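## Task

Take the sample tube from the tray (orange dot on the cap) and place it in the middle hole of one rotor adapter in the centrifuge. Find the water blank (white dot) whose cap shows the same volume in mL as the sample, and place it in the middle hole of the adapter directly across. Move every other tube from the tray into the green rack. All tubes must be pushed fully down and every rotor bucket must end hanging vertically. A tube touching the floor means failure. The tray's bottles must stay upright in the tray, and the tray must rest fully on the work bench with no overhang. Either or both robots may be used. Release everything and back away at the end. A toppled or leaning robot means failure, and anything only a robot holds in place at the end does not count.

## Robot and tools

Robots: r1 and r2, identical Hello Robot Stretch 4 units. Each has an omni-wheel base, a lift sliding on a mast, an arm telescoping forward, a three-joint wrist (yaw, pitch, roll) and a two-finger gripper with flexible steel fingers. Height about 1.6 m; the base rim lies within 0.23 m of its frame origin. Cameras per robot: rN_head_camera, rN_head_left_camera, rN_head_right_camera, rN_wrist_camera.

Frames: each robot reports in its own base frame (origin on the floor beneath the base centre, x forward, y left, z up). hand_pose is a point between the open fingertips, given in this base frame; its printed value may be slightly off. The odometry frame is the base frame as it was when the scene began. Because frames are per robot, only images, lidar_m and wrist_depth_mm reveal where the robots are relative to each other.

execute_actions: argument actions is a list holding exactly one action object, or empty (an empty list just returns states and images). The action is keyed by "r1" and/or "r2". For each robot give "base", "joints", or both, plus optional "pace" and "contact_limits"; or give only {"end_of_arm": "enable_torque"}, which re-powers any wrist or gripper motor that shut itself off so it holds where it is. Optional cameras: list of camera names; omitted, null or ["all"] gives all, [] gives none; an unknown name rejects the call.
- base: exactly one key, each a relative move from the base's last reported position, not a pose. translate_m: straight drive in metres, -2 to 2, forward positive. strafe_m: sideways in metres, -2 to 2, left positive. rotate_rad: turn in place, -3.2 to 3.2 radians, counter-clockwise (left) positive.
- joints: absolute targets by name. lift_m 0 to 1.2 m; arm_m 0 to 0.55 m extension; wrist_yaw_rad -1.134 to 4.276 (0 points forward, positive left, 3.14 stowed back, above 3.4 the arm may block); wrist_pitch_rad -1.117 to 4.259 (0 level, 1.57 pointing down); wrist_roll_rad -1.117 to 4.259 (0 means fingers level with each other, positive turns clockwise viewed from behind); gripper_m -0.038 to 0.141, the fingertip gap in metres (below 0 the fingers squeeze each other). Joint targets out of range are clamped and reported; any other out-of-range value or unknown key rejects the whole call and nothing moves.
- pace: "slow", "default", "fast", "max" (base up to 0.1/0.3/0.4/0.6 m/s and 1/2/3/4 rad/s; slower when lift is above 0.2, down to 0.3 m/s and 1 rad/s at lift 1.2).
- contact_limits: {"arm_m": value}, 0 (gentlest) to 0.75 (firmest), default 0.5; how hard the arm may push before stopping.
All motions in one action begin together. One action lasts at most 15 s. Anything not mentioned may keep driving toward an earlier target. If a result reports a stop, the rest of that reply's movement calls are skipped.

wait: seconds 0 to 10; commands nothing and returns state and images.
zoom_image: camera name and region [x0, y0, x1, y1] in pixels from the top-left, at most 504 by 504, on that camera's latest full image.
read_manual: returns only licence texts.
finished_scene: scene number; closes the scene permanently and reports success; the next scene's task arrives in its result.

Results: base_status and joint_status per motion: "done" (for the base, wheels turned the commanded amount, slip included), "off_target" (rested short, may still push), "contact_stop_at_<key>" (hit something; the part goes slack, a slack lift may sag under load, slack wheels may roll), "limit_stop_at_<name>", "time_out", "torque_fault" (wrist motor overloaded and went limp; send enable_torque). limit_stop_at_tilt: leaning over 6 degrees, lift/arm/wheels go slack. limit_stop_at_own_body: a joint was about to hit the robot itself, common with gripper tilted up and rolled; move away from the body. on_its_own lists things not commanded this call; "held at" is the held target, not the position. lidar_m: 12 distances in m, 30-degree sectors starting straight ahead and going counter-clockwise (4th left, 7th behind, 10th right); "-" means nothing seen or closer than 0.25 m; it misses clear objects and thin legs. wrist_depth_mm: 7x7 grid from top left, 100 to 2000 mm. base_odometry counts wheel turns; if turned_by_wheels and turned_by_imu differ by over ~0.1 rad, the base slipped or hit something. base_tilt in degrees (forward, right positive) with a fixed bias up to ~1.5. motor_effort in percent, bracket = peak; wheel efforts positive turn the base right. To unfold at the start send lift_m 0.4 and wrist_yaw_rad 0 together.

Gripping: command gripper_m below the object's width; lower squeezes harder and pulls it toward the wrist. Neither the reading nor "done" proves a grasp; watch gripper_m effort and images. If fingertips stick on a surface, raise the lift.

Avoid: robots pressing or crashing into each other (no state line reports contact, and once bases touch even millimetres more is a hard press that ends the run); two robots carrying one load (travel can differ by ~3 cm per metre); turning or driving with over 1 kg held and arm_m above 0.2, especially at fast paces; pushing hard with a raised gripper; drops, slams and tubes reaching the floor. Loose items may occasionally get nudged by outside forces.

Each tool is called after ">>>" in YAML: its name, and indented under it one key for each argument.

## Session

>>> execute_actions:
  actions: []
  cameras: ["r1_head_camera","r2_head_camera","r1_head_left_camera","r2_head_left_camera"]

Scene clock: 0.00 s.
r1.base_odometry: x=+0.000 y=+0.000 heading=+0.000 (m, m, rad; r1's odometry frame)
r1.turned_by_wheels: +0.000 (rad since the last result)
r1.turned_by_imu: +0.000 (rad since the last result)
r1.base_tilt: forward=-0.7 right=+0.1 (deg)
r1.lidar_m: 0.86 1.78 3.10 3.86 1.27 1.27 1.68 5.65 1.18 0.74 0.68 0.69
r1.base_status: not commanded
r1.joint_positions: lift_m=+0.257 arm_m=+0.001 wrist_yaw_rad=+3.205 wrist_pitch_rad=-0.005 wrist_roll_rad=+0.000 gripper_m=+0.057
r1.joint_status: not commanded
r1.motor_effort: lift_m=+21 arm_m=+0 wrist_yaw_rad=+1 wrist_pitch_rad=-7 wrist_roll_rad=+0 gripper_m=-2 wheel_0=+0 wheel_1=+0 wheel_2=+0 (%)
r1.hand_pose: x=-0.1219 y=+0.0688 z=+0.4369 quat_wxyz=(-0.032, +0.002, +0.000, +0.999) (m; r1's base frame)
r1.wrist_depth_mm: - 136 136 - - - - / - - 134 - - - - / - 107 134 - - 1499 1576 / - 118 141 - - - 1118 / 186 - - - - - 1098 / 205 1756 199 1661 208 1397 1118 / 202 1138 1042 137 1098 976 1078
r2.base_odometry: x=+0.000 y=+0.000 heading=+0.000 (m, m, rad; r2's odometry frame)
r2.turned_by_wheels: +0.000 (rad since the last result)
r2.turned_by_imu: +0.000 (rad since the last result)
r2.base_tilt: forward=-0.5 right=+0.4 (deg)
r2.lidar_m: 4.24 4.06 1.31 1.61 5.22 1.19 0.74 0.64 0.66 0.80 1.49 3.53
r2.base_status: not commanded
r2.joint_positions: lift_m=+0.258 arm_m=+0.002 wrist_yaw_rad=+3.230 wrist_pitch_rad=+0.003 wrist_roll_rad=+0.008 gripper_m=+0.057
r2.joint_status: not commanded
r2.motor_effort: lift_m=+21 arm_m=+0 wrist_yaw_rad=-4 wrist_pitch_rad=-6 wrist_roll_rad=+0 gripper_m=-4 wheel_0=+1 wheel_1=+0 wheel_2=+0 (%)
r2.hand_pose: x=-0.1217 y=+0.0615 z=+0.4347 quat_wxyz=(-0.044, -0.002, +0.004, +0.999) (m; r2's base frame)
r2.wrist_depth_mm: - 137 135 991 1205 1464 - / - - 135 991 1182 1537 - / - 107 135 991 1182 1464 1921 / - 117 136 960 1182 1499 - / 195 699 854 991 1182 1499 1921 / 208 732 198 976 193 1397 1464 / 208 707 809 114 1078 976 1025
pictures: r1_head_camera, r1_head_left_camera, r2_head_camera, r2_head_left_camera
Images, in order (width x height): r1_head_camera 420x560, r1_head_left_camera 420x672, r2_head_camera 420x560, r2_head_left_camera 420x672.

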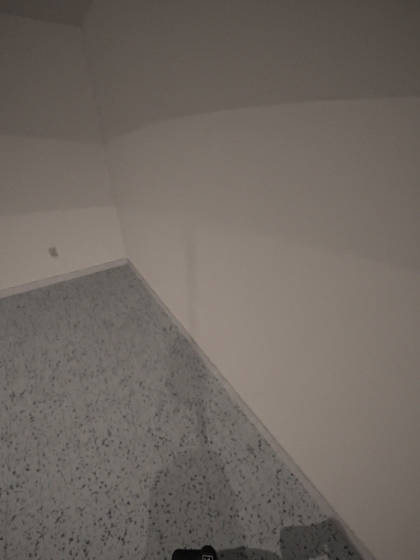

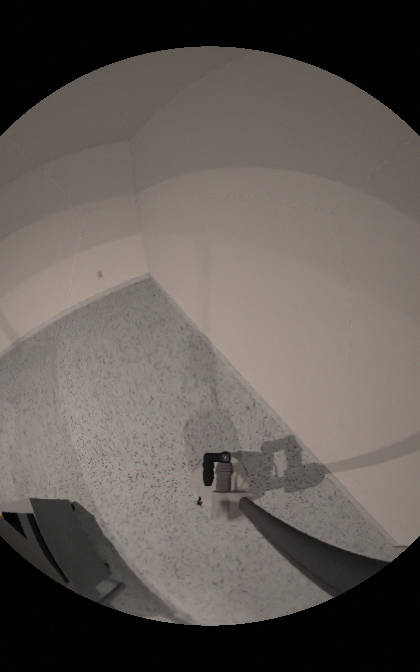

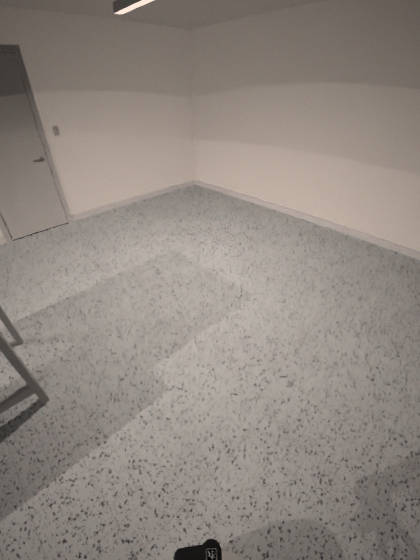

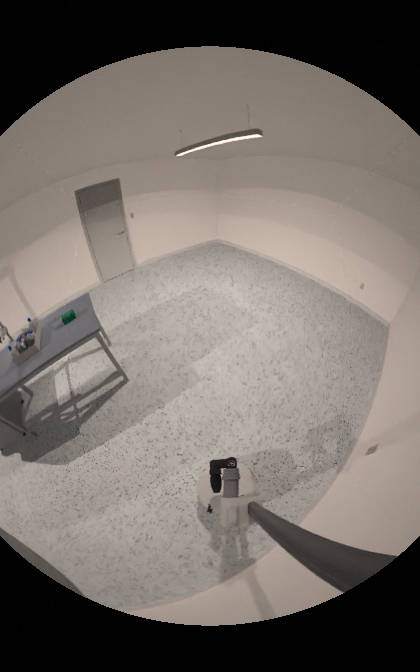

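>>> execute_actions:
  actions:
    - {"r1":{"base":{"rotate_rad":2.243},"joints":{"lift_m":0.7,"wrist_yaw_rad":0,"gripper_m":0.05},"pace":"fast"},"r2":{"base":{"rotate_rad":0.724},"joints":{"lift_m":0.7,"wrist_yaw_rad":0,"gripper_m":0.05},"pace":"fast"}}
  cameras: ["r1_head_camera","r2_head_camera","r1_head_left_camera","r2_head_left_camera"]

Scene clock: 2.93 s.
r1.base_odometry: x=+0.000 y=+0.000 heading=+2.243 (m, m, rad; r1's odometry frame)
r1.turned_by_wheels: +2.243 (rad since the last result)
r1.turned_by_imu: +2.250 (rad since the last result)
r1.base_tilt: forward=-0.7 right=+0.1 (deg)
r1.lidar_m: 1.27 1.32 1.86 2.85 0.99 0.71 0.70 0.71 0.97 2.58 3.18 4.21
r1.base_status: done
r1.joint_positions: lift_m=+0.700 arm_m=+0.001 wrist_yaw_rad=+0.000 wrist_pitch_rad=-0.005 wrist_roll_rad=+0.000 gripper_m=+0.050
r1.joint_status: all done
r1.motor_effort: lift_m=+25(28) arm_m=+0(0) wrist_yaw_rad=-1(6) wrist_pitch_rad=-7(7) wrist_roll_rad=+0(0) gripper_m=-1(4) wheel_0=+0(10) wheel_1=+0(14) wheel_2=+1(11) (%)
r1.hand_pose: x=+0.4602 y=-0.0873 z=+0.8793 quat_wxyz=(+1.000, +0.000, -0.002, +0.000) (m; r1's base frame)
r1.wrist_depth_mm: - - - - - - - / - - - - - - - / - - 1661 1618 - - - / - - 1708 1661 - - - / 1366 1708 1098 1118 - - - / - - 199 1078 189 - - / - 1060 1060 138 1756 1863 -
r2.base_odometry: x=+0.000 y=+0.000 heading=+0.724 (m, m, rad; r2's odometry frame)
r2.turned_by_wheels: +0.724 (rad since the last result)
r2.turned_by_imu: +0.715 (rad since the last result)
r2.base_tilt: forward=-0.5 right=+0.4 (deg)
r2.lidar_m: 1.34 1.38 1.87 2.61 0.95 0.70 0.64 0.67 0.93 2.51 3.64 4.25
r2.base_status: done
r2.joint_positions: lift_m=+0.700 arm_m=+0.002 wrist_yaw_rad=+0.000 wrist_pitch_rad=+0.004 wrist_roll_rad=+0.008 gripper_m=+0.050
r2.joint_status: all done
r2.motor_effort: lift_m=+25(26) arm_m=+0(0) wrist_yaw_rad=-3(7) wrist_pitch_rad=-6(6) wrist_roll_rad=-2(1) gripper_m=-1(1) wheel_0=+1(6) wheel_1=+1(9) wheel_2=+1(9) (%)
r2.hand_pose: x=+0.4619 y=-0.0873 z=+0.8769 quat_wxyz=(+1.000, +0.004, +0.002, +0.000) (m; r2's base frame)
r2.wrist_depth_mm: - - - - - - - / - - - - - - - / - - - - - - - / - - - - - - - / 1229 1182 1138 - - - - / - - 196 - 196 - - / - 1983 1983 114 - 1863 1863
pictures: r1_head_camera, r1_head_left_camera, r2_head_camera, r2_head_left_camera
Images, in order (width x height): r1_head_camera 420x560, r1_head_left_camera 420x672, r2_head_camera 420x560, r2_head_left_camera 420x672.

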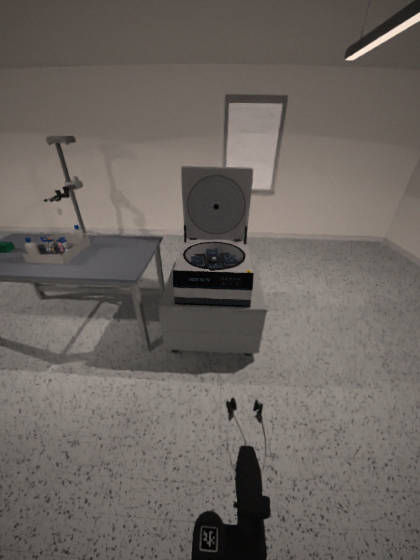

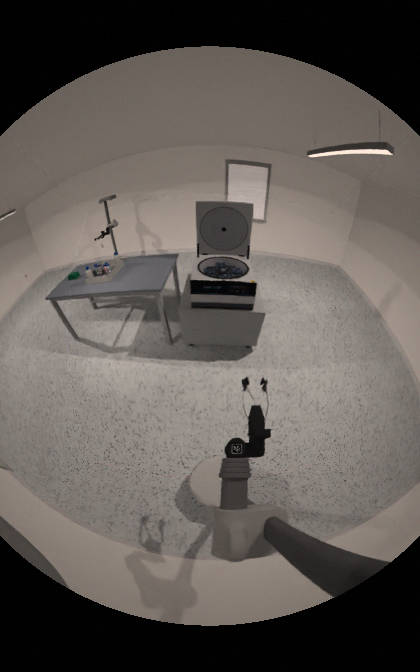

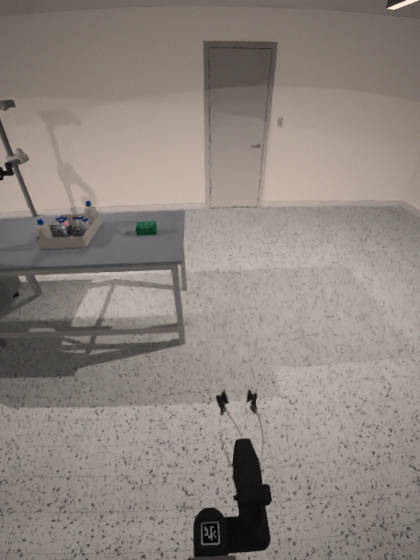

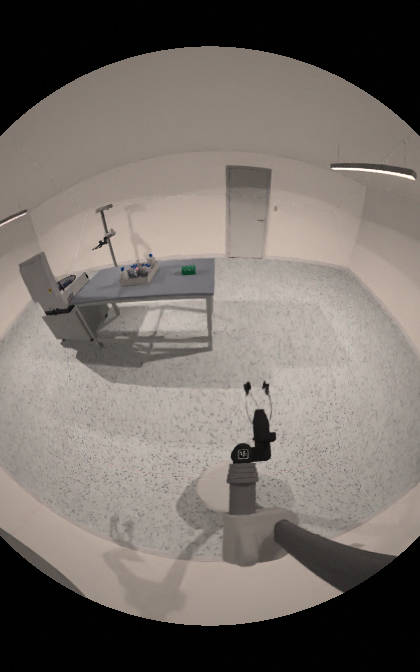

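>>> execute_actions:
  actions:
    - {"r1":{"base":{"strafe_m":1.3},"joints":{"wrist_pitch_rad":1.57},"pace":"fast"},"r2":{"base":{"strafe_m":1.15},"joints":{"wrist_pitch_rad":0.5},"pace":"fast"}}
  cameras: []

>>> execute_actions:
  actions:
    - {"r1":{"base":{"translate_m":0.96},"joints":{"lift_m":1.2,"arm_m":0.3},"pace":"fast"},"r2":{"base":{"translate_m":1.0},"joints":{"lift_m":0.87},"pace":"fast"}}
  cameras: ["r1_wrist_camera","r2_wrist_camera","r2_head_camera"]

Scene clock: 8.73 s.
r1.base_odometry: x=-1.017 y=-0.810 heading=+2.243 (m, m, rad; r1's odometry frame)
r1.turned_by_wheels: +0.000 (rad since the last result)
r1.turned_by_imu: -0.002 (rad since the last result)
r1.base_tilt: forward=-0.8 right=+0.0 (deg)
r1.lidar_m: 1.25 1.28 4.58 3.05 1.04 0.74 0.71 0.74 1.00 2.66 1.80 1.32
r1.base_status: done
r1.joint_positions: lift_m=+0.700 arm_m=+0.001 wrist_yaw_rad=+0.000 wrist_pitch_rad=+1.570 wrist_roll_rad=+0.000 gripper_m=+0.050
r1.joint_status: all done
r1.motor_effort: lift_m=+24(25) arm_m=+0(0) wrist_yaw_rad=+1(1) wrist_pitch_rad=+0(3) wrist_roll_rad=+0(0) gripper_m=-2(3) wheel_0=+2(12) wheel_1=+0(10) wheel_2=+0(1) (%)
r1.hand_pose: x=+0.1719 y=-0.0874 z=+0.5895 quat_wxyz=(+0.707, +0.000, +0.707, +0.000) (m; r1's base frame)
r1.wrist_depth_mm: 809 820 809 820 809 809 798 / 820 820 809 809 798 788 798 / 831 831 809 798 809 809 788 / 831 798 820 820 798 798 798 / 820 831 591 597 788 809 788 / 809 809 200 597 189 809 798 / 820 809 597 138 798 798 788
r2.base_odometry: x=-0.762 y=+0.861 heading=+0.724 (m, m, rad; r2's odometry frame)
r2.turned_by_wheels: +0.000 (rad since the last result)
r2.turned_by_imu: -0.002 (rad since the last result)
r2.base_tilt: forward=-0.4 right=+0.4 (deg)
r2.lidar_m: 1.30 1.34 4.25 2.75 0.97 0.69 0.65 0.68 0.96 2.48 4.78 1.36
r2.base_status: done
r2.joint_positions: lift_m=+0.700 arm_m=+0.002 wrist_yaw_rad=+0.000 wrist_pitch_rad=+0.502 wrist_roll_rad=+0.008 gripper_m=+0.050
r2.joint_status: all done
r2.motor_effort: lift_m=+25(25) arm_m=+0(0) wrist_yaw_rad=-3(2) wrist_pitch_rad=-4(1) wrist_roll_rad=+0(0) gripper_m=-5(4) wheel_0=+0(5) wheel_1=-1(13) wheel_2=+1(2) (%)
r2.hand_pose: x=+0.4263 y=-0.0874 z=+0.7391 quat_wxyz=(+0.969, +0.004, +0.248, -0.001) (m; r2's base frame)
r2.wrist_depth_mm: 1336 - 1397 1138 1138 1182 1160 / 1205 1138 - - - - - / 1229 1336 - - - - - / 1308 1397 1863 1808 1756 1756 1618 / 1430 1397 1397 1366 1366 1397 1397 / 1229 1205 197 1182 196 1160 1160 / 1060 1008 1025 114 1008 976 991
pictures: none
No camera images: the call's "cameras" was empty. Leave "cameras" out to get every camera's image.

Scene clock: 12.67 s.
r1.base_odometry: x=-1.615 y=-0.059 heading=+2.243 (m, m, rad; r1's odometry frame)
r1.turned_by_wheels: +0.000 (rad since the last result)
r1.turned_by_imu: -0.001 (rad since the last result)
r1.base_tilt: forward=-0.7 right=+0.1 (deg)
r1.lidar_m: 0.31 0.33 0.46 4.39 2.41 1.74 1.67 1.73 2.31 1.35 0.46 0.32
r1.base_status: done
r1.joint_positions: lift_m=+1.199 arm_m=+0.299 wrist_yaw_rad=+0.000 wrist_pitch_rad=+1.570 wrist_roll_rad=+0.000 gripper_m=+0.050
r1.joint_status: all done
r1.motor_effort: lift_m=+24(26) arm_m=+8(8) wrist_yaw_rad=+0(1) wrist_pitch_rad=-1(1) wrist_roll_rad=+0(0) gripper_m=-2(4) wheel_0=+0(6) wheel_1=+1(4) wheel_2=+3(15) (%)
r1.hand_pose: x=+0.4697 y=-0.0874 z=+1.0890 quat_wxyz=(+0.707, +0.000, +0.707, +0.000) (m; r1's base frame)
r1.wrist_depth_mm: 549 544 544 549 544 549 535 / 554 492 492 484 544 539 539 / 549 549 549 544 539 539 539 / 544 410 549 549 544 544 544 / 554 549 549 539 539 539 535 / 554 549 200 544 189 539 535 / 1308 1336 1098 138 1308 1308 1255
r2.base_odometry: x=-0.013 y=+1.524 heading=+0.724 (m, m, rad; r2's odometry frame)
r2.turned_by_wheels: +0.000 (rad since the last result)
r2.turned_by_imu: +0.000 (rad since the last result)
r2.base_tilt: forward=-0.5 right=+0.3 (deg)
r2.lidar_m: 0.31 0.33 0.47 4.09 2.37 1.72 1.65 1.71 2.32 4.62 0.47 0.35
r2.base_status: done
r2.joint_positions: lift_m=+0.870 arm_m=+0.002 wrist_yaw_rad=+0.000 wrist_pitch_rad=+0.502 wrist_roll_rad=+0.008 gripper_m=+0.050
r2.joint_status: all done
r2.motor_effort: lift_m=+25(28) arm_m=+0(0) wrist_yaw_rad=-3(3) wrist_pitch_rad=-5(5) wrist_roll_rad=-1(1) gripper_m=-3(5) wheel_0=+1(5) wheel_1=+0(5) wheel_2=+0(11) (%)
r2.hand_pose: x=+0.4263 y=-0.0874 z=+0.9091 quat_wxyz=(+0.969, +0.004, +0.248, -0.001) (m; r2's base frame)
r2.wrist_depth_mm: - - - - - - - / - - - - - - - / - 866 866 798 699 591 798 / 647 640 627 591 357 535 504 / 508 504 500 484 368 379 382 / 418 418 197 394 196 389 387 / 353 343 351 114 347 334 338
pictures: r1_wrist_camera, r2_head_camera, r2_wrist_camera
Images, in order (width x height): r1_wrist_camera 616x392, r2_head_camera 420x560, r2_wrist_camera 616x392.

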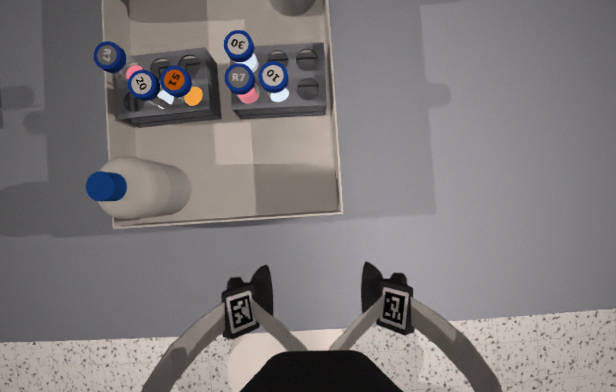

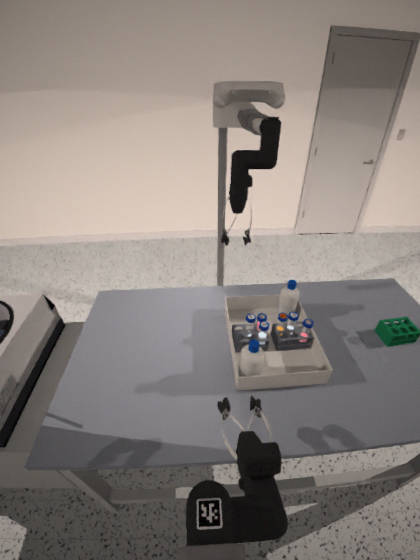

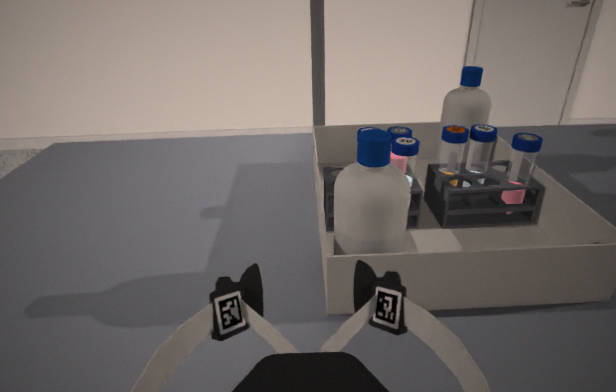

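>>> zoom_image:
  camera: "r2_wrist_camera"
  region: [400, 110, 560, 230]

>>> zoom_image:
  camera: "r1_wrist_camera"
  region: [90, 20, 340, 140]

Region (400, 110, 560, 230) of r2_wrist_camera's 616x392 image, scaled by 3.150; it fills the top 378 rows of this view, and the rest is white.

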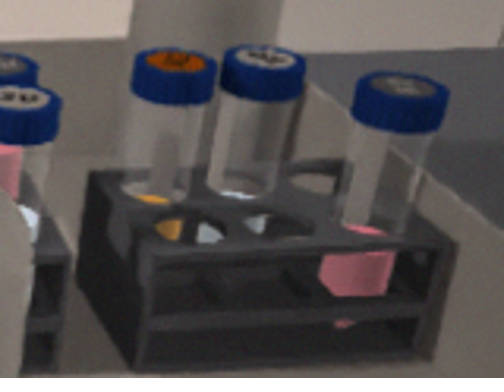

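Region (90, 20, 340, 140) of r1_wrist_camera's 616x392 image, scaled by 2.016; it fills the top 242 rows of this view, and the rest is white.

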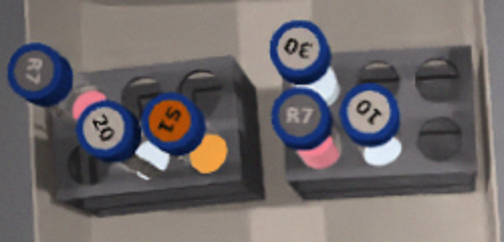

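>>> execute_actions:
  actions:
    - {"r1":{"base":{"strafe_m":0.167},"joints":{"lift_m":1.11,"arm_m":0.51,"wrist_roll_rad":1.57},"pace":"fast"},"r2":{"base":{"strafe_m":-0.32},"pace":"fast"}}
  cameras: ["r1_wrist_camera","r2_wrist_camera"]

Scene clock: 16.13 s.
r1.base_odometry: x=-1.746 y=-0.163 heading=+2.244 (m, m, rad; r1's odometry frame)
r1.turned_by_wheels: +0.000 (rad since the last result)
r1.turned_by_imu: +0.001 (rad since the last result)
r1.base_tilt: forward=-0.7 right=+0.1 (deg)
r1.lidar_m: 0.29 0.33 0.45 4.24 2.38 1.75 1.67 1.72 2.32 1.32 0.45 0.33
r1.base_status: done
r1.joint_positions: lift_m=+1.110 arm_m=+0.509 wrist_yaw_rad=+0.000 wrist_pitch_rad=+1.570 wrist_roll_rad=+1.569 gripper_m=+0.050
r1.joint_status: all done
r1.motor_effort: lift_m=+17(23) arm_m=+8(10) wrist_yaw_rad=+0(0) wrist_pitch_rad=-1(1) wrist_roll_rad=+2(7) gripper_m=-3(3) wheel_0=+2(9) wheel_1=+0(8) wheel_2=+1(1) (%)
r1.hand_pose: x=+0.6797 y=-0.0874 z=+1.0001 quat_wxyz=(+0.501, +0.500, +0.500, -0.499) (m; r1's base frame)
r1.wrist_depth_mm: 462 462 462 462 459 455 455 / 462 324 455 424 452 455 455 / 462 336 459 394 452 455 459 / 455 455 455 392 452 452 455 / 455 459 455 397 452 452 452 / 455 452 199 389 188 315 452 / 459 439 452 138 452 359 449
r2.base_odometry: x=+0.199 y=+1.284 heading=+0.724 (m, m, rad; r2's odometry frame)
r2.turned_by_wheels: +0.000 (rad since the last result)
r2.turned_by_imu: +0.001 (rad since the last result)
r2.base_tilt: forward=-0.4 right=+0.4 (deg)
r2.lidar_m: 0.32 0.33 0.48 1.52 2.37 1.72 1.63 1.73 2.32 4.31 0.49 0.35
r2.base_status: done
r2.joint_positions: lift_m=+0.870 arm_m=+0.002 wrist_yaw_rad=+0.000 wrist_pitch_rad=+0.502 wrist_roll_rad=+0.008 gripper_m=+0.050
r2.joint_status: not commanded
r2.motor_effort: lift_m=+24(25) arm_m=+0(0) wrist_yaw_rad=-3(1) wrist_pitch_rad=-6(5) wrist_roll_rad=-1(2) gripper_m=-2(3) wheel_0=+0(9) wheel_1=+0(9) wheel_2=+0(1) (%)
r2.hand_pose: x=+0.4263 y=-0.0874 z=+0.9091 quat_wxyz=(+0.969, +0.004, +0.248, -0.001) (m; r2's base frame)
r2.wrist_depth_mm: - - - - - - - / - - - - - - - / - 820 707 732 820 809 798 / 357 539 535 580 609 580 535 / 370 402 492 496 488 480 480 / 389 387 196 394 196 399 397 / 355 343 349 114 347 332 338
pictures: r1_wrist_camera, r2_wrist_camera
Images, in order (width x height): r1_wrist_camera 616x392, r2_wrist_camera 616x392.

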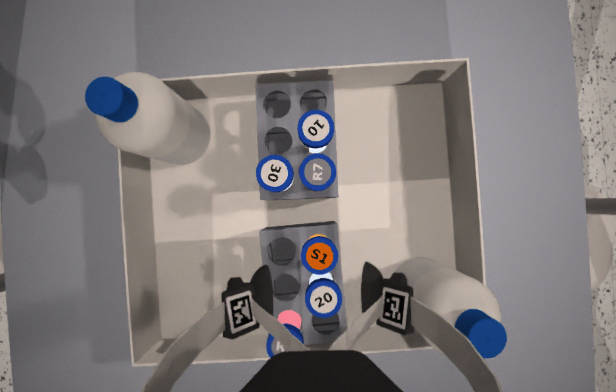

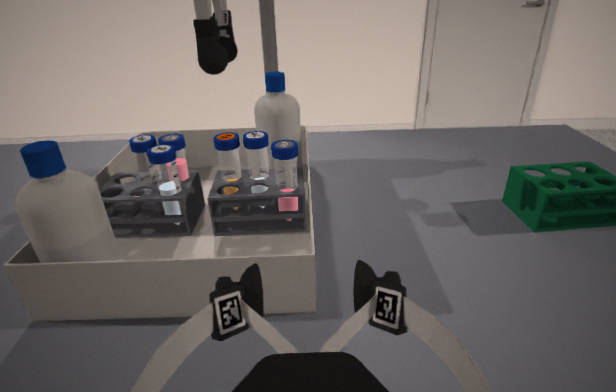

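>>> execute_actions:
  actions:
    - {"r1":{"base":{"strafe_m":-0.004},"joints":{"lift_m":1.003,"arm_m":0.505},"pace":"slow"},"r2":{"base":{"strafe_m":0.03}}}
  cameras: ["r1_wrist_camera"]

>>> execute_actions:
  actions:
    - {"r1":{"joints":{"gripper_m":0.01}}}
  cameras: ["r1_wrist_camera"]

>>> execute_actions:
  actions:
    - {"r1":{"joints":{"lift_m":1.15},"pace":"fast"}}
  cameras: ["r1_wrist_camera","r2_wrist_camera"]

>>> execute_actions:
  actions:
    - {"r1":{"base":{"strafe_m":-0.5},"joints":{"wrist_roll_rad":0},"pace":"fast"},"r2":{"base":{"translate_m":0.06},"joints":{"lift_m":1.11,"wrist_pitch_rad":1.57},"pace":"fast"}}
  cameras: []

>>> execute_actions:
  actions:
    - {"r1":{"base":{"strafe_m":-0.9},"joints":{"arm_m":0.4},"pace":"fast"},"r2":{"joints":{"arm_m":0.46},"pace":"fast"}}
  cameras: ["r1_wrist_camera","r2_wrist_camera"]

Scene clock: 19.30 s.
r1.base_odometry: x=-1.743 y=-0.160 heading=+2.244 (m, m, rad; r1's odometry frame)
r1.turned_by_wheels: +0.000 (rad since the last result)
r1.turned_by_imu: +0.001 (rad since the last result)
r1.base_tilt: forward=-0.8 right=+0.1 (deg)
r1.lidar_m: 0.30 0.33 0.45 4.24 2.39 1.75 1.66 1.71 2.33 1.33 0.43 0.32
r1.base_status: done
r1.joint_positions: lift_m=+1.003 arm_m=+0.507 wrist_yaw_rad=+0.000 wrist_pitch_rad=+1.570 wrist_roll_rad=+1.569 gripper_m=+0.050
r1.joint_status: all done
r1.motor_effort: lift_m=+17(16) arm_m=-9(8) wrist_yaw_rad=+0(0) wrist_pitch_rad=-1(1) wrist_roll_rad=+2(1) gripper_m=-1(2) wheel_0=+2(6) wheel_1=-1(7) wheel_2=+0(5) (%)
r1.hand_pose: x=+0.6777 y=-0.0874 z=+0.8931 quat_wxyz=(+0.501, +0.500, +0.500, -0.499) (m; r1's base frame)
r1.wrist_depth_mm: 211 355 353 303 317 297 351 / 208 257 349 291 347 345 351 / 286 306 349 238 347 347 351 / 336 347 345 289 349 349 349 / 332 345 347 286 349 347 349 / 329 347 199 226 189 258 315 / 349 349 347 138 343 205 204
r2.base_odometry: x=+0.179 y=+1.307 heading=+0.724 (m, m, rad; r2's odometry frame)
r2.turned_by_wheels: +0.000 (rad since the last result)
r2.turned_by_imu: +0.000 (rad since the last result)
r2.base_tilt: forward=-0.4 right=+0.4 (deg)
r2.lidar_m: 0.31 0.33 0.47 1.51 2.37 1.74 1.65 1.71 2.34 4.35 0.47 0.33
r2.base_status: done
r2.joint_positions: lift_m=+0.870 arm_m=+0.002 wrist_yaw_rad=+0.000 wrist_pitch_rad=+0.502 wrist_roll_rad=+0.008 gripper_m=+0.050
r2.joint_status: not commanded
r2.motor_effort: lift_m=+25(25) arm_m=+0(0) wrist_yaw_rad=-1(3) wrist_pitch_rad=-5(6) wrist_roll_rad=-1(1) gripper_m=-2(5) wheel_0=+1(4) wheel_1=-1(7) wheel_2=+0(1) (%)
r2.hand_pose: x=+0.4263 y=-0.0874 z=+0.9091 quat_wxyz=(+0.969, +0.004, +0.248, -0.001) (m; r2's base frame)
r2.wrist_depth_mm: - - - - - - - / - - - - - - - / - 878 554 691 820 809 798 / 580 508 525 530 615 609 535 / 384 373 496 488 492 480 477 / 392 387 197 392 196 399 399 / 353 343 349 114 347 332 340
pictures: r1_wrist_camera
Images, in order (width x height): r1_wrist_camera 616x392.

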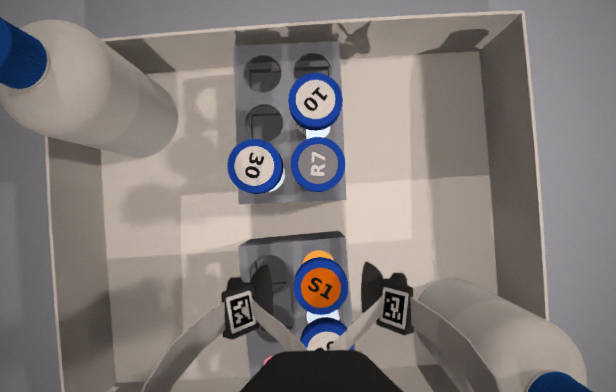

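Scene clock: 20.50 s.
r1.base_odometry: x=-1.743 y=-0.160 heading=+2.244 (m, m, rad; r1's odometry frame)
r1.turned_by_wheels: +0.000 (rad since the last result)
r1.turned_by_imu: +0.000 (rad since the last result)
r1.base_tilt: forward=-0.8 right=+0.2 (deg)
r1.lidar_m: 0.30 0.32 0.46 4.25 2.40 1.75 1.67 1.73 2.33 1.30 0.45 0.33
r1.base_status: not commanded
r1.joint_positions: lift_m=+1.003 arm_m=+0.507 wrist_yaw_rad=+0.000 wrist_pitch_rad=+1.570 wrist_roll_rad=+1.569 gripper_m=+0.010
r1.joint_status: all done
r1.motor_effort: lift_m=+17(17) arm_m=-9(9) wrist_yaw_rad=+0(0) wrist_pitch_rad=-1(2) wrist_roll_rad=+2(2) gripper_m=-13(16) wheel_0=+2(1) wheel_1=-1(1) wheel_2=+0(0) (%)
r1.hand_pose: x=+0.6777 y=-0.0874 z=+0.8931 quat_wxyz=(+0.501, +0.500, +0.500, -0.499) (m; r1's base frame)
r1.wrist_depth_mm: 212 355 351 301 317 298 353 / 208 259 349 290 349 345 351 / 286 307 351 239 345 349 349 / 334 351 347 287 347 343 347 / 332 347 347 289 345 343 347 / 329 345 189 222 186 258 315 / 349 332 347 144 345 204 203
r2.base_odometry: x=+0.179 y=+1.307 heading=+0.724 (m, m, rad; r2's odometry frame)
r2.turned_by_wheels: +0.000 (rad since the last result)
r2.turned_by_imu: +0.000 (rad since the last result)
r2.base_tilt: forward=-0.4 right=+0.3 (deg)
r2.lidar_m: 0.31 0.33 0.48 1.52 2.36 1.72 1.62 1.71 2.32 4.34 0.50 0.35
r2.base_status: not commanded
r2.joint_positions: lift_m=+0.870 arm_m=+0.002 wrist_yaw_rad=+0.000 wrist_pitch_rad=+0.502 wrist_roll_rad=+0.008 gripper_m=+0.050
r2.joint_status: not commanded
r2.motor_effort: lift_m=+25(25) arm_m=+0(0) wrist_yaw_rad=-1(2) wrist_pitch_rad=-6(5) wrist_roll_rad=+0(1) gripper_m=-3(2) wheel_0=+0(1) wheel_1=-1(1) wheel_2=+0(0) (%)
r2.hand_pose: x=+0.4263 y=-0.0874 z=+0.9091 quat_wxyz=(+0.969, +0.004, +0.248, -0.001) (m; r2's base frame)
r2.wrist_depth_mm: - - - - - - - / - - - - - - - / - 866 699 699 820 820 798 / 585 508 530 530 615 609 539 / 387 375 492 488 484 484 480 / 392 387 197 392 196 402 397 / 355 343 351 114 345 332 338
pictures: r1_wrist_camera
Images, in order (width x height): r1_wrist_camera 616x392.

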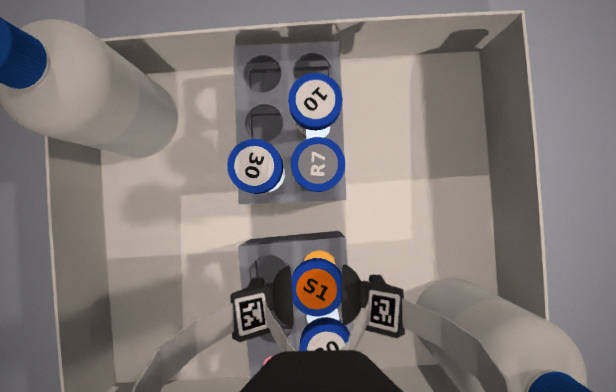

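Scene clock: 21.87 s.
r1.base_odometry: x=-1.743 y=-0.160 heading=+2.244 (m, m, rad; r1's odometry frame)
r1.turned_by_wheels: +0.000 (rad since the last result)
r1.turned_by_imu: +0.000 (rad since the last result)
r1.base_tilt: forward=-0.6 right=+0.0 (deg)
r1.lidar_m: 0.30 0.32 0.46 4.25 2.40 1.77 1.67 1.71 2.31 1.31 0.46 0.32
r1.base_status: not commanded
r1.joint_positions: lift_m=+1.150 arm_m=+0.507 wrist_yaw_rad=+0.000 wrist_pitch_rad=+1.570 wrist_roll_rad=+1.569 gripper_m=+0.010
r1.joint_status: all done
r1.motor_effort: lift_m=+25(27) arm_m=-9(9) wrist_yaw_rad=+0(0) wrist_pitch_rad=-1(1) wrist_roll_rad=+2(2) gripper_m=-14(13) wheel_0=+2(1) wheel_1=-1(1) wheel_2=+0(0) (%)
r1.hand_pose: x=+0.6777 y=-0.0874 z=+1.0394 quat_wxyz=(+0.501, +0.500, +0.500, -0.499) (m; r1's base frame)
r1.wrist_depth_mm: 504 500 500 504 500 500 1255 / 500 500 500 496 492 500 1255 / 504 364 488 436 492 500 1255 / 496 496 496 436 496 496 699 / 496 496 496 436 496 496 768 / 496 496 187 222 186 492 759 / 488 492 492 144 488 492 496
r2.base_odometry: x=+0.179 y=+1.307 heading=+0.724 (m, m, rad; r2's odometry frame)
r2.turned_by_wheels: +0.000 (rad since the last result)
r2.turned_by_imu: +0.000 (rad since the last result)
r2.base_tilt: forward=-0.4 right=+0.4 (deg)
r2.lidar_m: 0.32 0.35 0.47 1.52 2.35 1.71 1.65 1.72 2.34 4.34 0.48 0.34
r2.base_status: not commanded
r2.joint_positions: lift_m=+0.870 arm_m=+0.002 wrist_yaw_rad=+0.000 wrist_pitch_rad=+0.502 wrist_roll_rad=+0.008 gripper_m=+0.050
r2.joint_status: not commanded
r2.motor_effort: lift_m=+25(24) arm_m=+0(0) wrist_yaw_rad=-3(4) wrist_pitch_rad=-6(6) wrist_roll_rad=-1(1) gripper_m=-3(5) wheel_0=+1(0) wheel_1=-1(1) wheel_2=+0(0) (%)
r2.hand_pose: x=+0.4263 y=-0.0874 z=+0.9091 quat_wxyz=(+0.969, +0.004, +0.248, -0.001) (m; r2's base frame)
r2.wrist_depth_mm: - - - - - - - / - - - - - - - / - 866 723 699 820 809 798 / 591 508 525 525 615 603 539 / 387 375 496 496 484 484 477 / 394 387 197 389 196 399 399 / 353 343 353 114 345 332 340
pictures: r1_wrist_camera, r2_wrist_camera
Images, in order (width x height): r1_wrist_camera 616x392, r2_wrist_camera 616x392.

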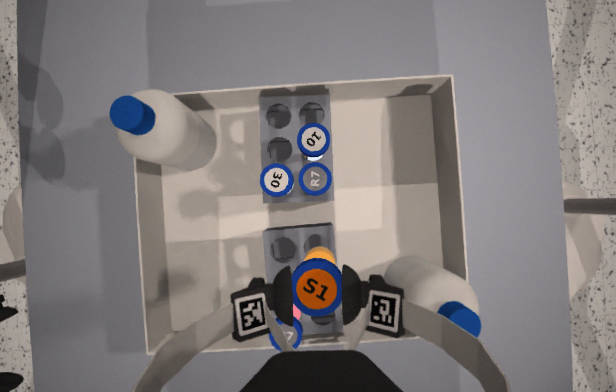

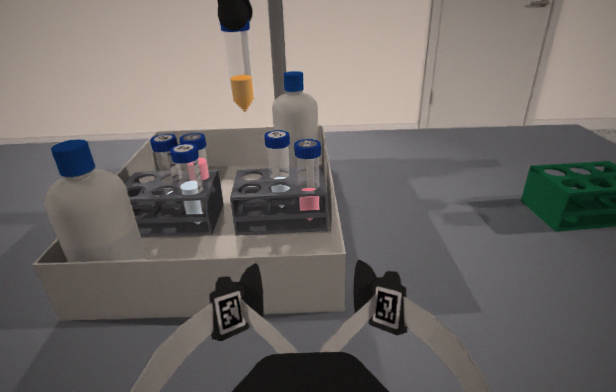

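Scene clock: 24.77 s.
r1.base_odometry: x=-1.352 y=+0.151 heading=+2.243 (m, m, rad; r1's odometry frame)
r1.turned_by_wheels: +0.000 (rad since the last result)
r1.turned_by_imu: +0.002 (rad since the last result)
r1.base_tilt: forward=-0.7 right=+0.1 (deg)
r1.lidar_m: 0.32 0.33 0.47 4.74 2.40 1.75 1.67 1.72 2.30 4.00 0.48 0.33
r1.base_status: done
r1.joint_positions: lift_m=+1.150 arm_m=+0.507 wrist_yaw_rad=+0.000 wrist_pitch_rad=+1.570 wrist_roll_rad=+0.001 gripper_m=+0.010
r1.joint_status: all done
r1.motor_effort: lift_m=+25(25) arm_m=-9(9) wrist_yaw_rad=+0(0) wrist_pitch_rad=-1(1) wrist_roll_rad=-2(6) gripper_m=-12(11) wheel_0=-1(8) wheel_1=-1(10) wheel_2=+0(3) (%)
r1.hand_pose: x=+0.6777 y=-0.0874 z=+1.0394 quat_wxyz=(+0.707, +0.000, +0.707, +0.000) (m; r1's base frame)
r1.wrist_depth_mm: 504 504 504 500 496 492 1255 / 504 496 496 492 492 488 699 / 430 504 492 496 496 492 699 / 500 500 500 496 488 488 699 / 439 500 496 496 488 492 699 / 504 500 188 222 186 492 699 / 500 492 496 144 492 492 707
r2.base_odometry: x=+0.224 y=+1.346 heading=+0.724 (m, m, rad; r2's odometry frame)
r2.turned_by_wheels: +0.000 (rad since the last result)
r2.turned_by_imu: +0.000 (rad since the last result)
r2.base_tilt: forward=-0.5 right=+0.4 (deg)
r2.lidar_m: 0.25 0.28 0.38 1.26 2.48 1.79 1.69 1.79 2.42 4.35 0.42 0.29
r2.base_status: done
r2.joint_positions: lift_m=+1.110 arm_m=+0.002 wrist_yaw_rad=+0.000 wrist_pitch_rad=+1.570 wrist_roll_rad=+0.008 gripper_m=+0.050
r2.joint_status: all done
r2.motor_effort: lift_m=+25(26) arm_m=+0(0) wrist_yaw_rad=+1(3) wrist_pitch_rad=+1(3) wrist_roll_rad=+0(1) gripper_m=-3(4) wheel_0=-1(6) wheel_1=+1(1) wheel_2=+1(9) (%)
r2.hand_pose: x=+0.1736 y=-0.0874 z=+0.9994 quat_wxyz=(+0.707, +0.003, +0.707, -0.003) (m; r2's base frame)
r2.wrist_depth_mm: 462 459 462 462 462 462 459 / 459 459 462 466 459 459 459 / 459 462 459 462 459 462 462 / 1205 1205 1229 1205 1229 1205 1182 / 1229 1229 991 1008 1205 1229 1205 / 1229 1229 196 1025 196 1205 1255 / 1205 1229 1205 114 1205 1205 1229
pictures: none
No camera images: the call's "cameras" was empty. Leave "cameras" out to get every camera's image.

Scene clock: 28.93 s.
r1.base_odometry: x=-0.648 y=+0.712 heading=+2.243 (m, m, rad; r1's odometry frame)
r1.turned_by_wheels: +0.000 (rad since the last result)
r1.turned_by_imu: +0.004 (rad since the last result)
r1.base_tilt: forward=-0.8 right=+0.1 (deg)
r1.lidar_m: 0.33 0.35 0.49 1.29 2.39 1.73 1.65 1.69 2.29 3.11 0.50 0.35
r1.base_status: done
r1.joint_positions: lift_m=+1.150 arm_m=+0.402 wrist_yaw_rad=+0.000 wrist_pitch_rad=+1.570 wrist_roll_rad=+0.000 gripper_m=+0.010
r1.joint_status: all done
r1.motor_effort: lift_m=+25(25) arm_m=-9(9) wrist_yaw_rad=+1(0) wrist_pitch_rad=-2(1) wrist_roll_rad=-1(1) gripper_m=-14(13) wheel_0=-2(9) wheel_1=+0(8) wheel_2=+1(3) (%)
r1.hand_pose: x=+0.5726 y=-0.0874 z=+1.0394 quat_wxyz=(+0.707, +0.000, +0.707, +0.000) (m; r1's base frame)
r1.wrist_depth_mm: 455 455 500 517 445 1255 1205 / 459 517 492 512 466 1255 1229 / 455 521 517 512 488 1229 1255 / 459 496 512 508 512 1229 1229 / 866 521 508 488 459 1255 1229 / 580 459 189 222 187 1229 1229 / 866 455 449 145 449 1229 1229
r2.base_odometry: x=+0.224 y=+1.346 heading=+0.724 (m, m, rad; r2's odometry frame)
r2.turned_by_wheels: +0.000 (rad since the last result)
r2.turned_by_imu: +0.000 (rad since the last result)
r2.base_tilt: forward=-0.5 right=+0.4 (deg)
r2.lidar_m: 0.25 0.28 0.37 1.29 2.47 1.80 1.69 1.78 2.42 4.35 0.41 0.28
r2.base_status: not commanded
r2.joint_positions: lift_m=+1.110 arm_m=+0.459 wrist_yaw_rad=+0.000 wrist_pitch_rad=+1.570 wrist_roll_rad=+0.008 gripper_m=+0.050
r2.joint_status: all done
r2.motor_effort: lift_m=+25(25) arm_m=+8(8) wrist_yaw_rad=-3(4) wrist_pitch_rad=+3(1) wrist_roll_rad=-1(1) gripper_m=-2(3) wheel_0=-1(1) wheel_1=+1(1) wheel_2=+1(1) (%)
r2.hand_pose: x=+0.6298 y=-0.0874 z=+0.9994 quat_wxyz=(+0.707, +0.003, +0.707, -0.003) (m; r2's base frame)
r2.wrist_depth_mm: 459 449 430 319 459 459 455 / 449 455 455 384 459 462 459 / 445 455 455 452 462 462 462 / 404 347 394 394 459 462 459 / 427 459 459 459 459 459 455 / 445 455 197 462 196 459 459 / 320 347 449 114 462 459 459
pictures: r1_wrist_camera, r2_wrist_camera
Images, in order (width x height): r1_wrist_camera 616x392, r2_wrist_camera 616x392.

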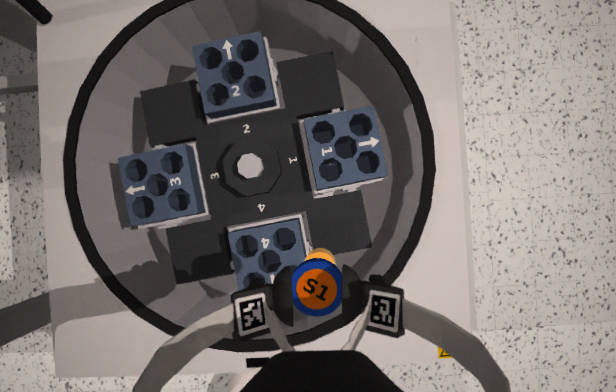

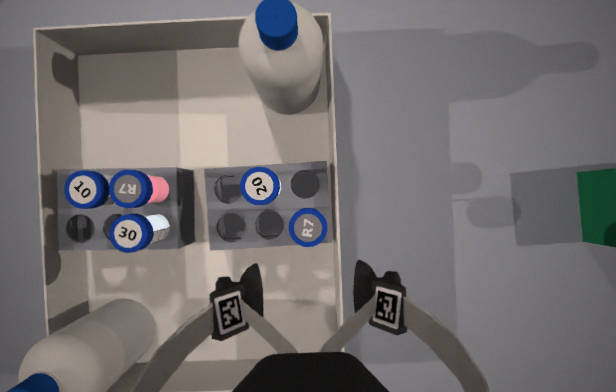

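>>> execute_actions:
  actions:
    - {"r1":{"base":{"strafe_m":-0.048},"joints":{"arm_m":0.532,"lift_m":1.03},"pace":"fast"},"r2":{"joints":{"arm_m":0.489,"lift_m":1.035}}}
  cameras: ["r1_wrist_camera","r2_wrist_camera"]

Scene clock: 30.97 s.
r1.base_odometry: x=-0.610 y=+0.742 heading=+2.243 (m, m, rad; r1's odometry frame)
r1.turned_by_wheels: +0.000 (rad since the last result)
r1.turned_by_imu: +0.001 (rad since the last result)
r1.base_tilt: forward=-0.7 right=+0.1 (deg)
r1.lidar_m: 0.33 0.35 0.49 1.28 2.41 1.74 1.64 1.69 2.30 3.06 3.17 0.35
r1.base_status: done
r1.joint_positions: lift_m=+1.030 arm_m=+0.530 wrist_yaw_rad=+0.000 wrist_pitch_rad=+1.570 wrist_roll_rad=+0.000 gripper_m=+0.010
r1.joint_status: all done
r1.motor_effort: lift_m=+17(23) arm_m=+9(12) wrist_yaw_rad=+0(1) wrist_pitch_rad=-1(2) wrist_roll_rad=-1(1) gripper_m=-12(13) wheel_0=-1(9) wheel_1=-1(3) wheel_2=+1(1) (%)
r1.hand_pose: x=+0.7016 y=-0.0874 z=+0.9200 quat_wxyz=(+0.707, +0.000, +0.707, +0.000) (m; r1's base frame)
r1.wrist_depth_mm: 336 334 334 332 330 1138 1118 / 334 373 407 332 332 1118 1138 / 384 389 397 449 329 1118 1118 / 399 402 394 394 329 1098 1098 / 407 394 394 368 362 1118 1118 / 375 397 188 224 186 1098 1118 / 397 394 375 144 330 329 1098
r2.base_odometry: x=+0.224 y=+1.346 heading=+0.724 (m, m, rad; r2's odometry frame)
r2.turned_by_wheels: +0.000 (rad since the last result)
r2.turned_by_imu: +0.000 (rad since the last result)
r2.base_tilt: forward=-0.4 right=+0.4 (deg)
r2.lidar_m: 0.25 0.28 0.38 1.29 2.48 1.80 1.69 1.79 2.41 4.34 0.39 0.27
r2.base_status: not commanded
r2.joint_positions: lift_m=+1.035 arm_m=+0.488 wrist_yaw_rad=+0.000 wrist_pitch_rad=+1.570 wrist_roll_rad=+0.008 gripper_m=+0.050
r2.joint_status: all done
r2.motor_effort: lift_m=+17(23) arm_m=+8(8) wrist_yaw_rad=-4(3) wrist_pitch_rad=+1(1) wrist_roll_rad=+0(1) gripper_m=-3(6) wheel_0=-1(1) wheel_1=+1(1) wheel_2=+1(1) (%)
r2.hand_pose: x=+0.6587 y=-0.0874 z=+0.9251 quat_wxyz=(+0.707, +0.003, +0.707, -0.003) (m; r2's base frame)
r2.wrist_depth_mm: 366 351 314 243 384 384 387 / 382 382 382 279 384 382 384 / 382 382 384 379 384 387 384 / 364 375 377 382 384 387 387 / 263 324 325 325 387 387 384 / 364 384 197 384 197 387 387 / 345 370 384 114 389 387 389
pictures: r1_wrist_camera, r2_wrist_camera
Images, in order (width x height): r1_wrist_camera 616x392, r2_wrist_camera 616x392.

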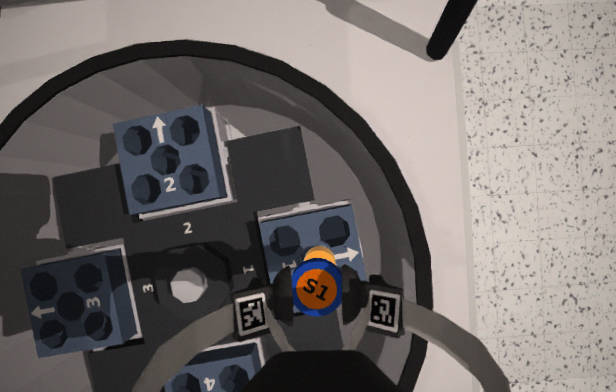

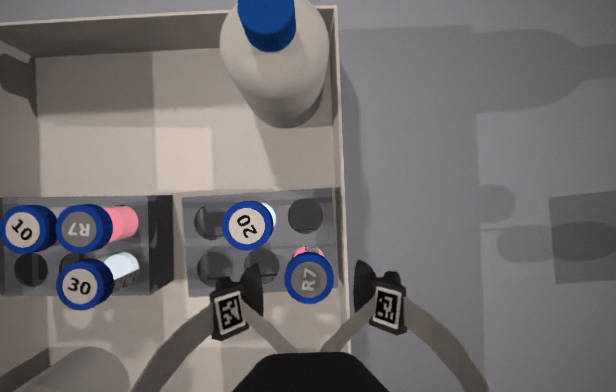

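>>> execute_actions:
  actions:
    - {"r1":{"base":{"strafe_m":0.003},"joints":{"arm_m":0.522,"lift_m":0.97},"pace":"slow"},"r2":{"base":{"strafe_m":-0.002},"joints":{"arm_m":0.484,"lift_m":1.0},"pace":"slow"}}
  cameras: ["r1_wrist_camera","r2_wrist_camera"]

Scene clock: 32.97 s.
r1.base_odometry: x=-0.612 y=+0.740 heading=+2.243 (m, m, rad; r1's odometry frame)
r1.turned_by_wheels: +0.000 (rad since the last result)
r1.turned_by_imu: +0.001 (rad since the last result)
r1.base_tilt: forward=-0.7 right=+0.0 (deg)
r1.lidar_m: 0.32 0.36 0.48 1.30 2.40 1.74 1.62 1.69 2.30 3.05 3.18 0.35
r1.base_status: done
r1.joint_positions: lift_m=+0.970 arm_m=+0.524 wrist_yaw_rad=+0.000 wrist_pitch_rad=+1.570 wrist_roll_rad=+0.000 gripper_m=+0.010
r1.joint_status: all done
r1.motor_effort: lift_m=+17(16) arm_m=-9(8) wrist_yaw_rad=+0(0) wrist_pitch_rad=-1(1) wrist_roll_rad=-1(1) gripper_m=-14(14) wheel_0=-2(4) wheel_1=+2(5) wheel_2=+0(3) (%)
r1.hand_pose: x=+0.6947 y=-0.0874 z=+0.8601 quat_wxyz=(+0.707, +0.000, +0.707, +0.000) (m; r1's base frame)
r1.wrist_depth_mm: 277 289 279 272 272 270 1042 / 320 351 392 324 271 271 1060 / 370 310 336 342 270 270 1078 / 338 336 336 336 330 270 1042 / 338 338 334 306 336 271 1060 / 310 329 189 222 185 268 1042 / 317 336 327 144 309 266 1078
r2.base_odometry: x=+0.225 y=+1.345 heading=+0.724 (m, m, rad; r2's odometry frame)
r2.turned_by_wheels: +0.000 (rad since the last result)
r2.turned_by_imu: +0.000 (rad since the last result)
r2.base_tilt: forward=-0.5 right=+0.3 (deg)
r2.lidar_m: 0.25 0.27 0.40 1.26 2.45 1.79 1.69 1.75 2.42 4.33 0.39 0.28
r2.base_status: done
r2.joint_positions: lift_m=+1.000 arm_m=+0.485 wrist_yaw_rad=+0.000 wrist_pitch_rad=+1.570 wrist_roll_rad=+0.008 gripper_m=+0.050
r2.joint_status: all done
r2.motor_effort: lift_m=+17(17) arm_m=-8(7) wrist_yaw_rad=-2(3) wrist_pitch_rad=+0(1) wrist_roll_rad=+0(1) gripper_m=-2(4) wheel_0=+0(4) wheel_1=+1(5) wheel_2=+0(2) (%)
r2.hand_pose: x=+0.6566 y=-0.0874 z=+0.8901 quat_wxyz=(+0.707, +0.003, +0.707, -0.003) (m; r2's base frame)
r2.wrist_depth_mm: 322 330 211 211 349 347 347 / 347 347 347 290 349 351 349 / 347 347 347 349 351 349 351 / 289 322 317 293 349 351 351 / 229 289 289 290 351 351 351 / 229 349 197 290 196 351 351 / 343 351 351 114 353 349 351
pictures: r1_wrist_camera, r2_wrist_camera
Images, in order (width x height): r1_wrist_camera 616x392, r2_wrist_camera 616x392.

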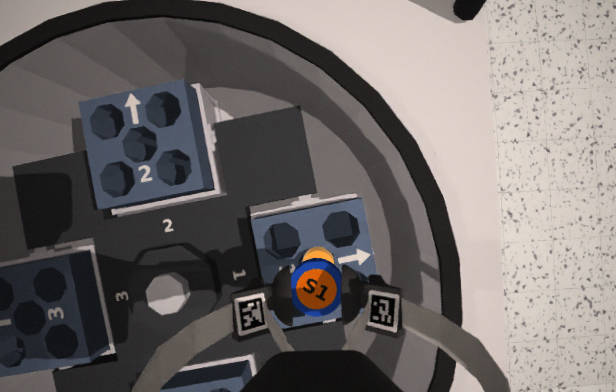

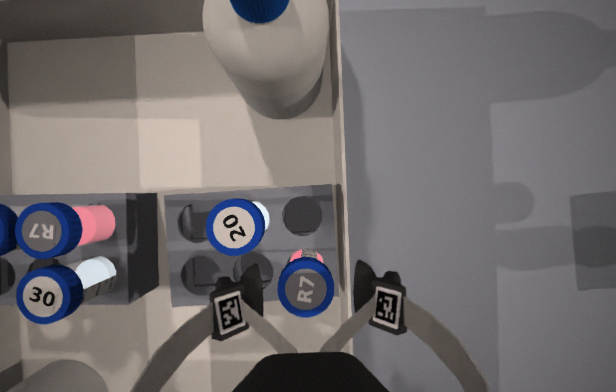

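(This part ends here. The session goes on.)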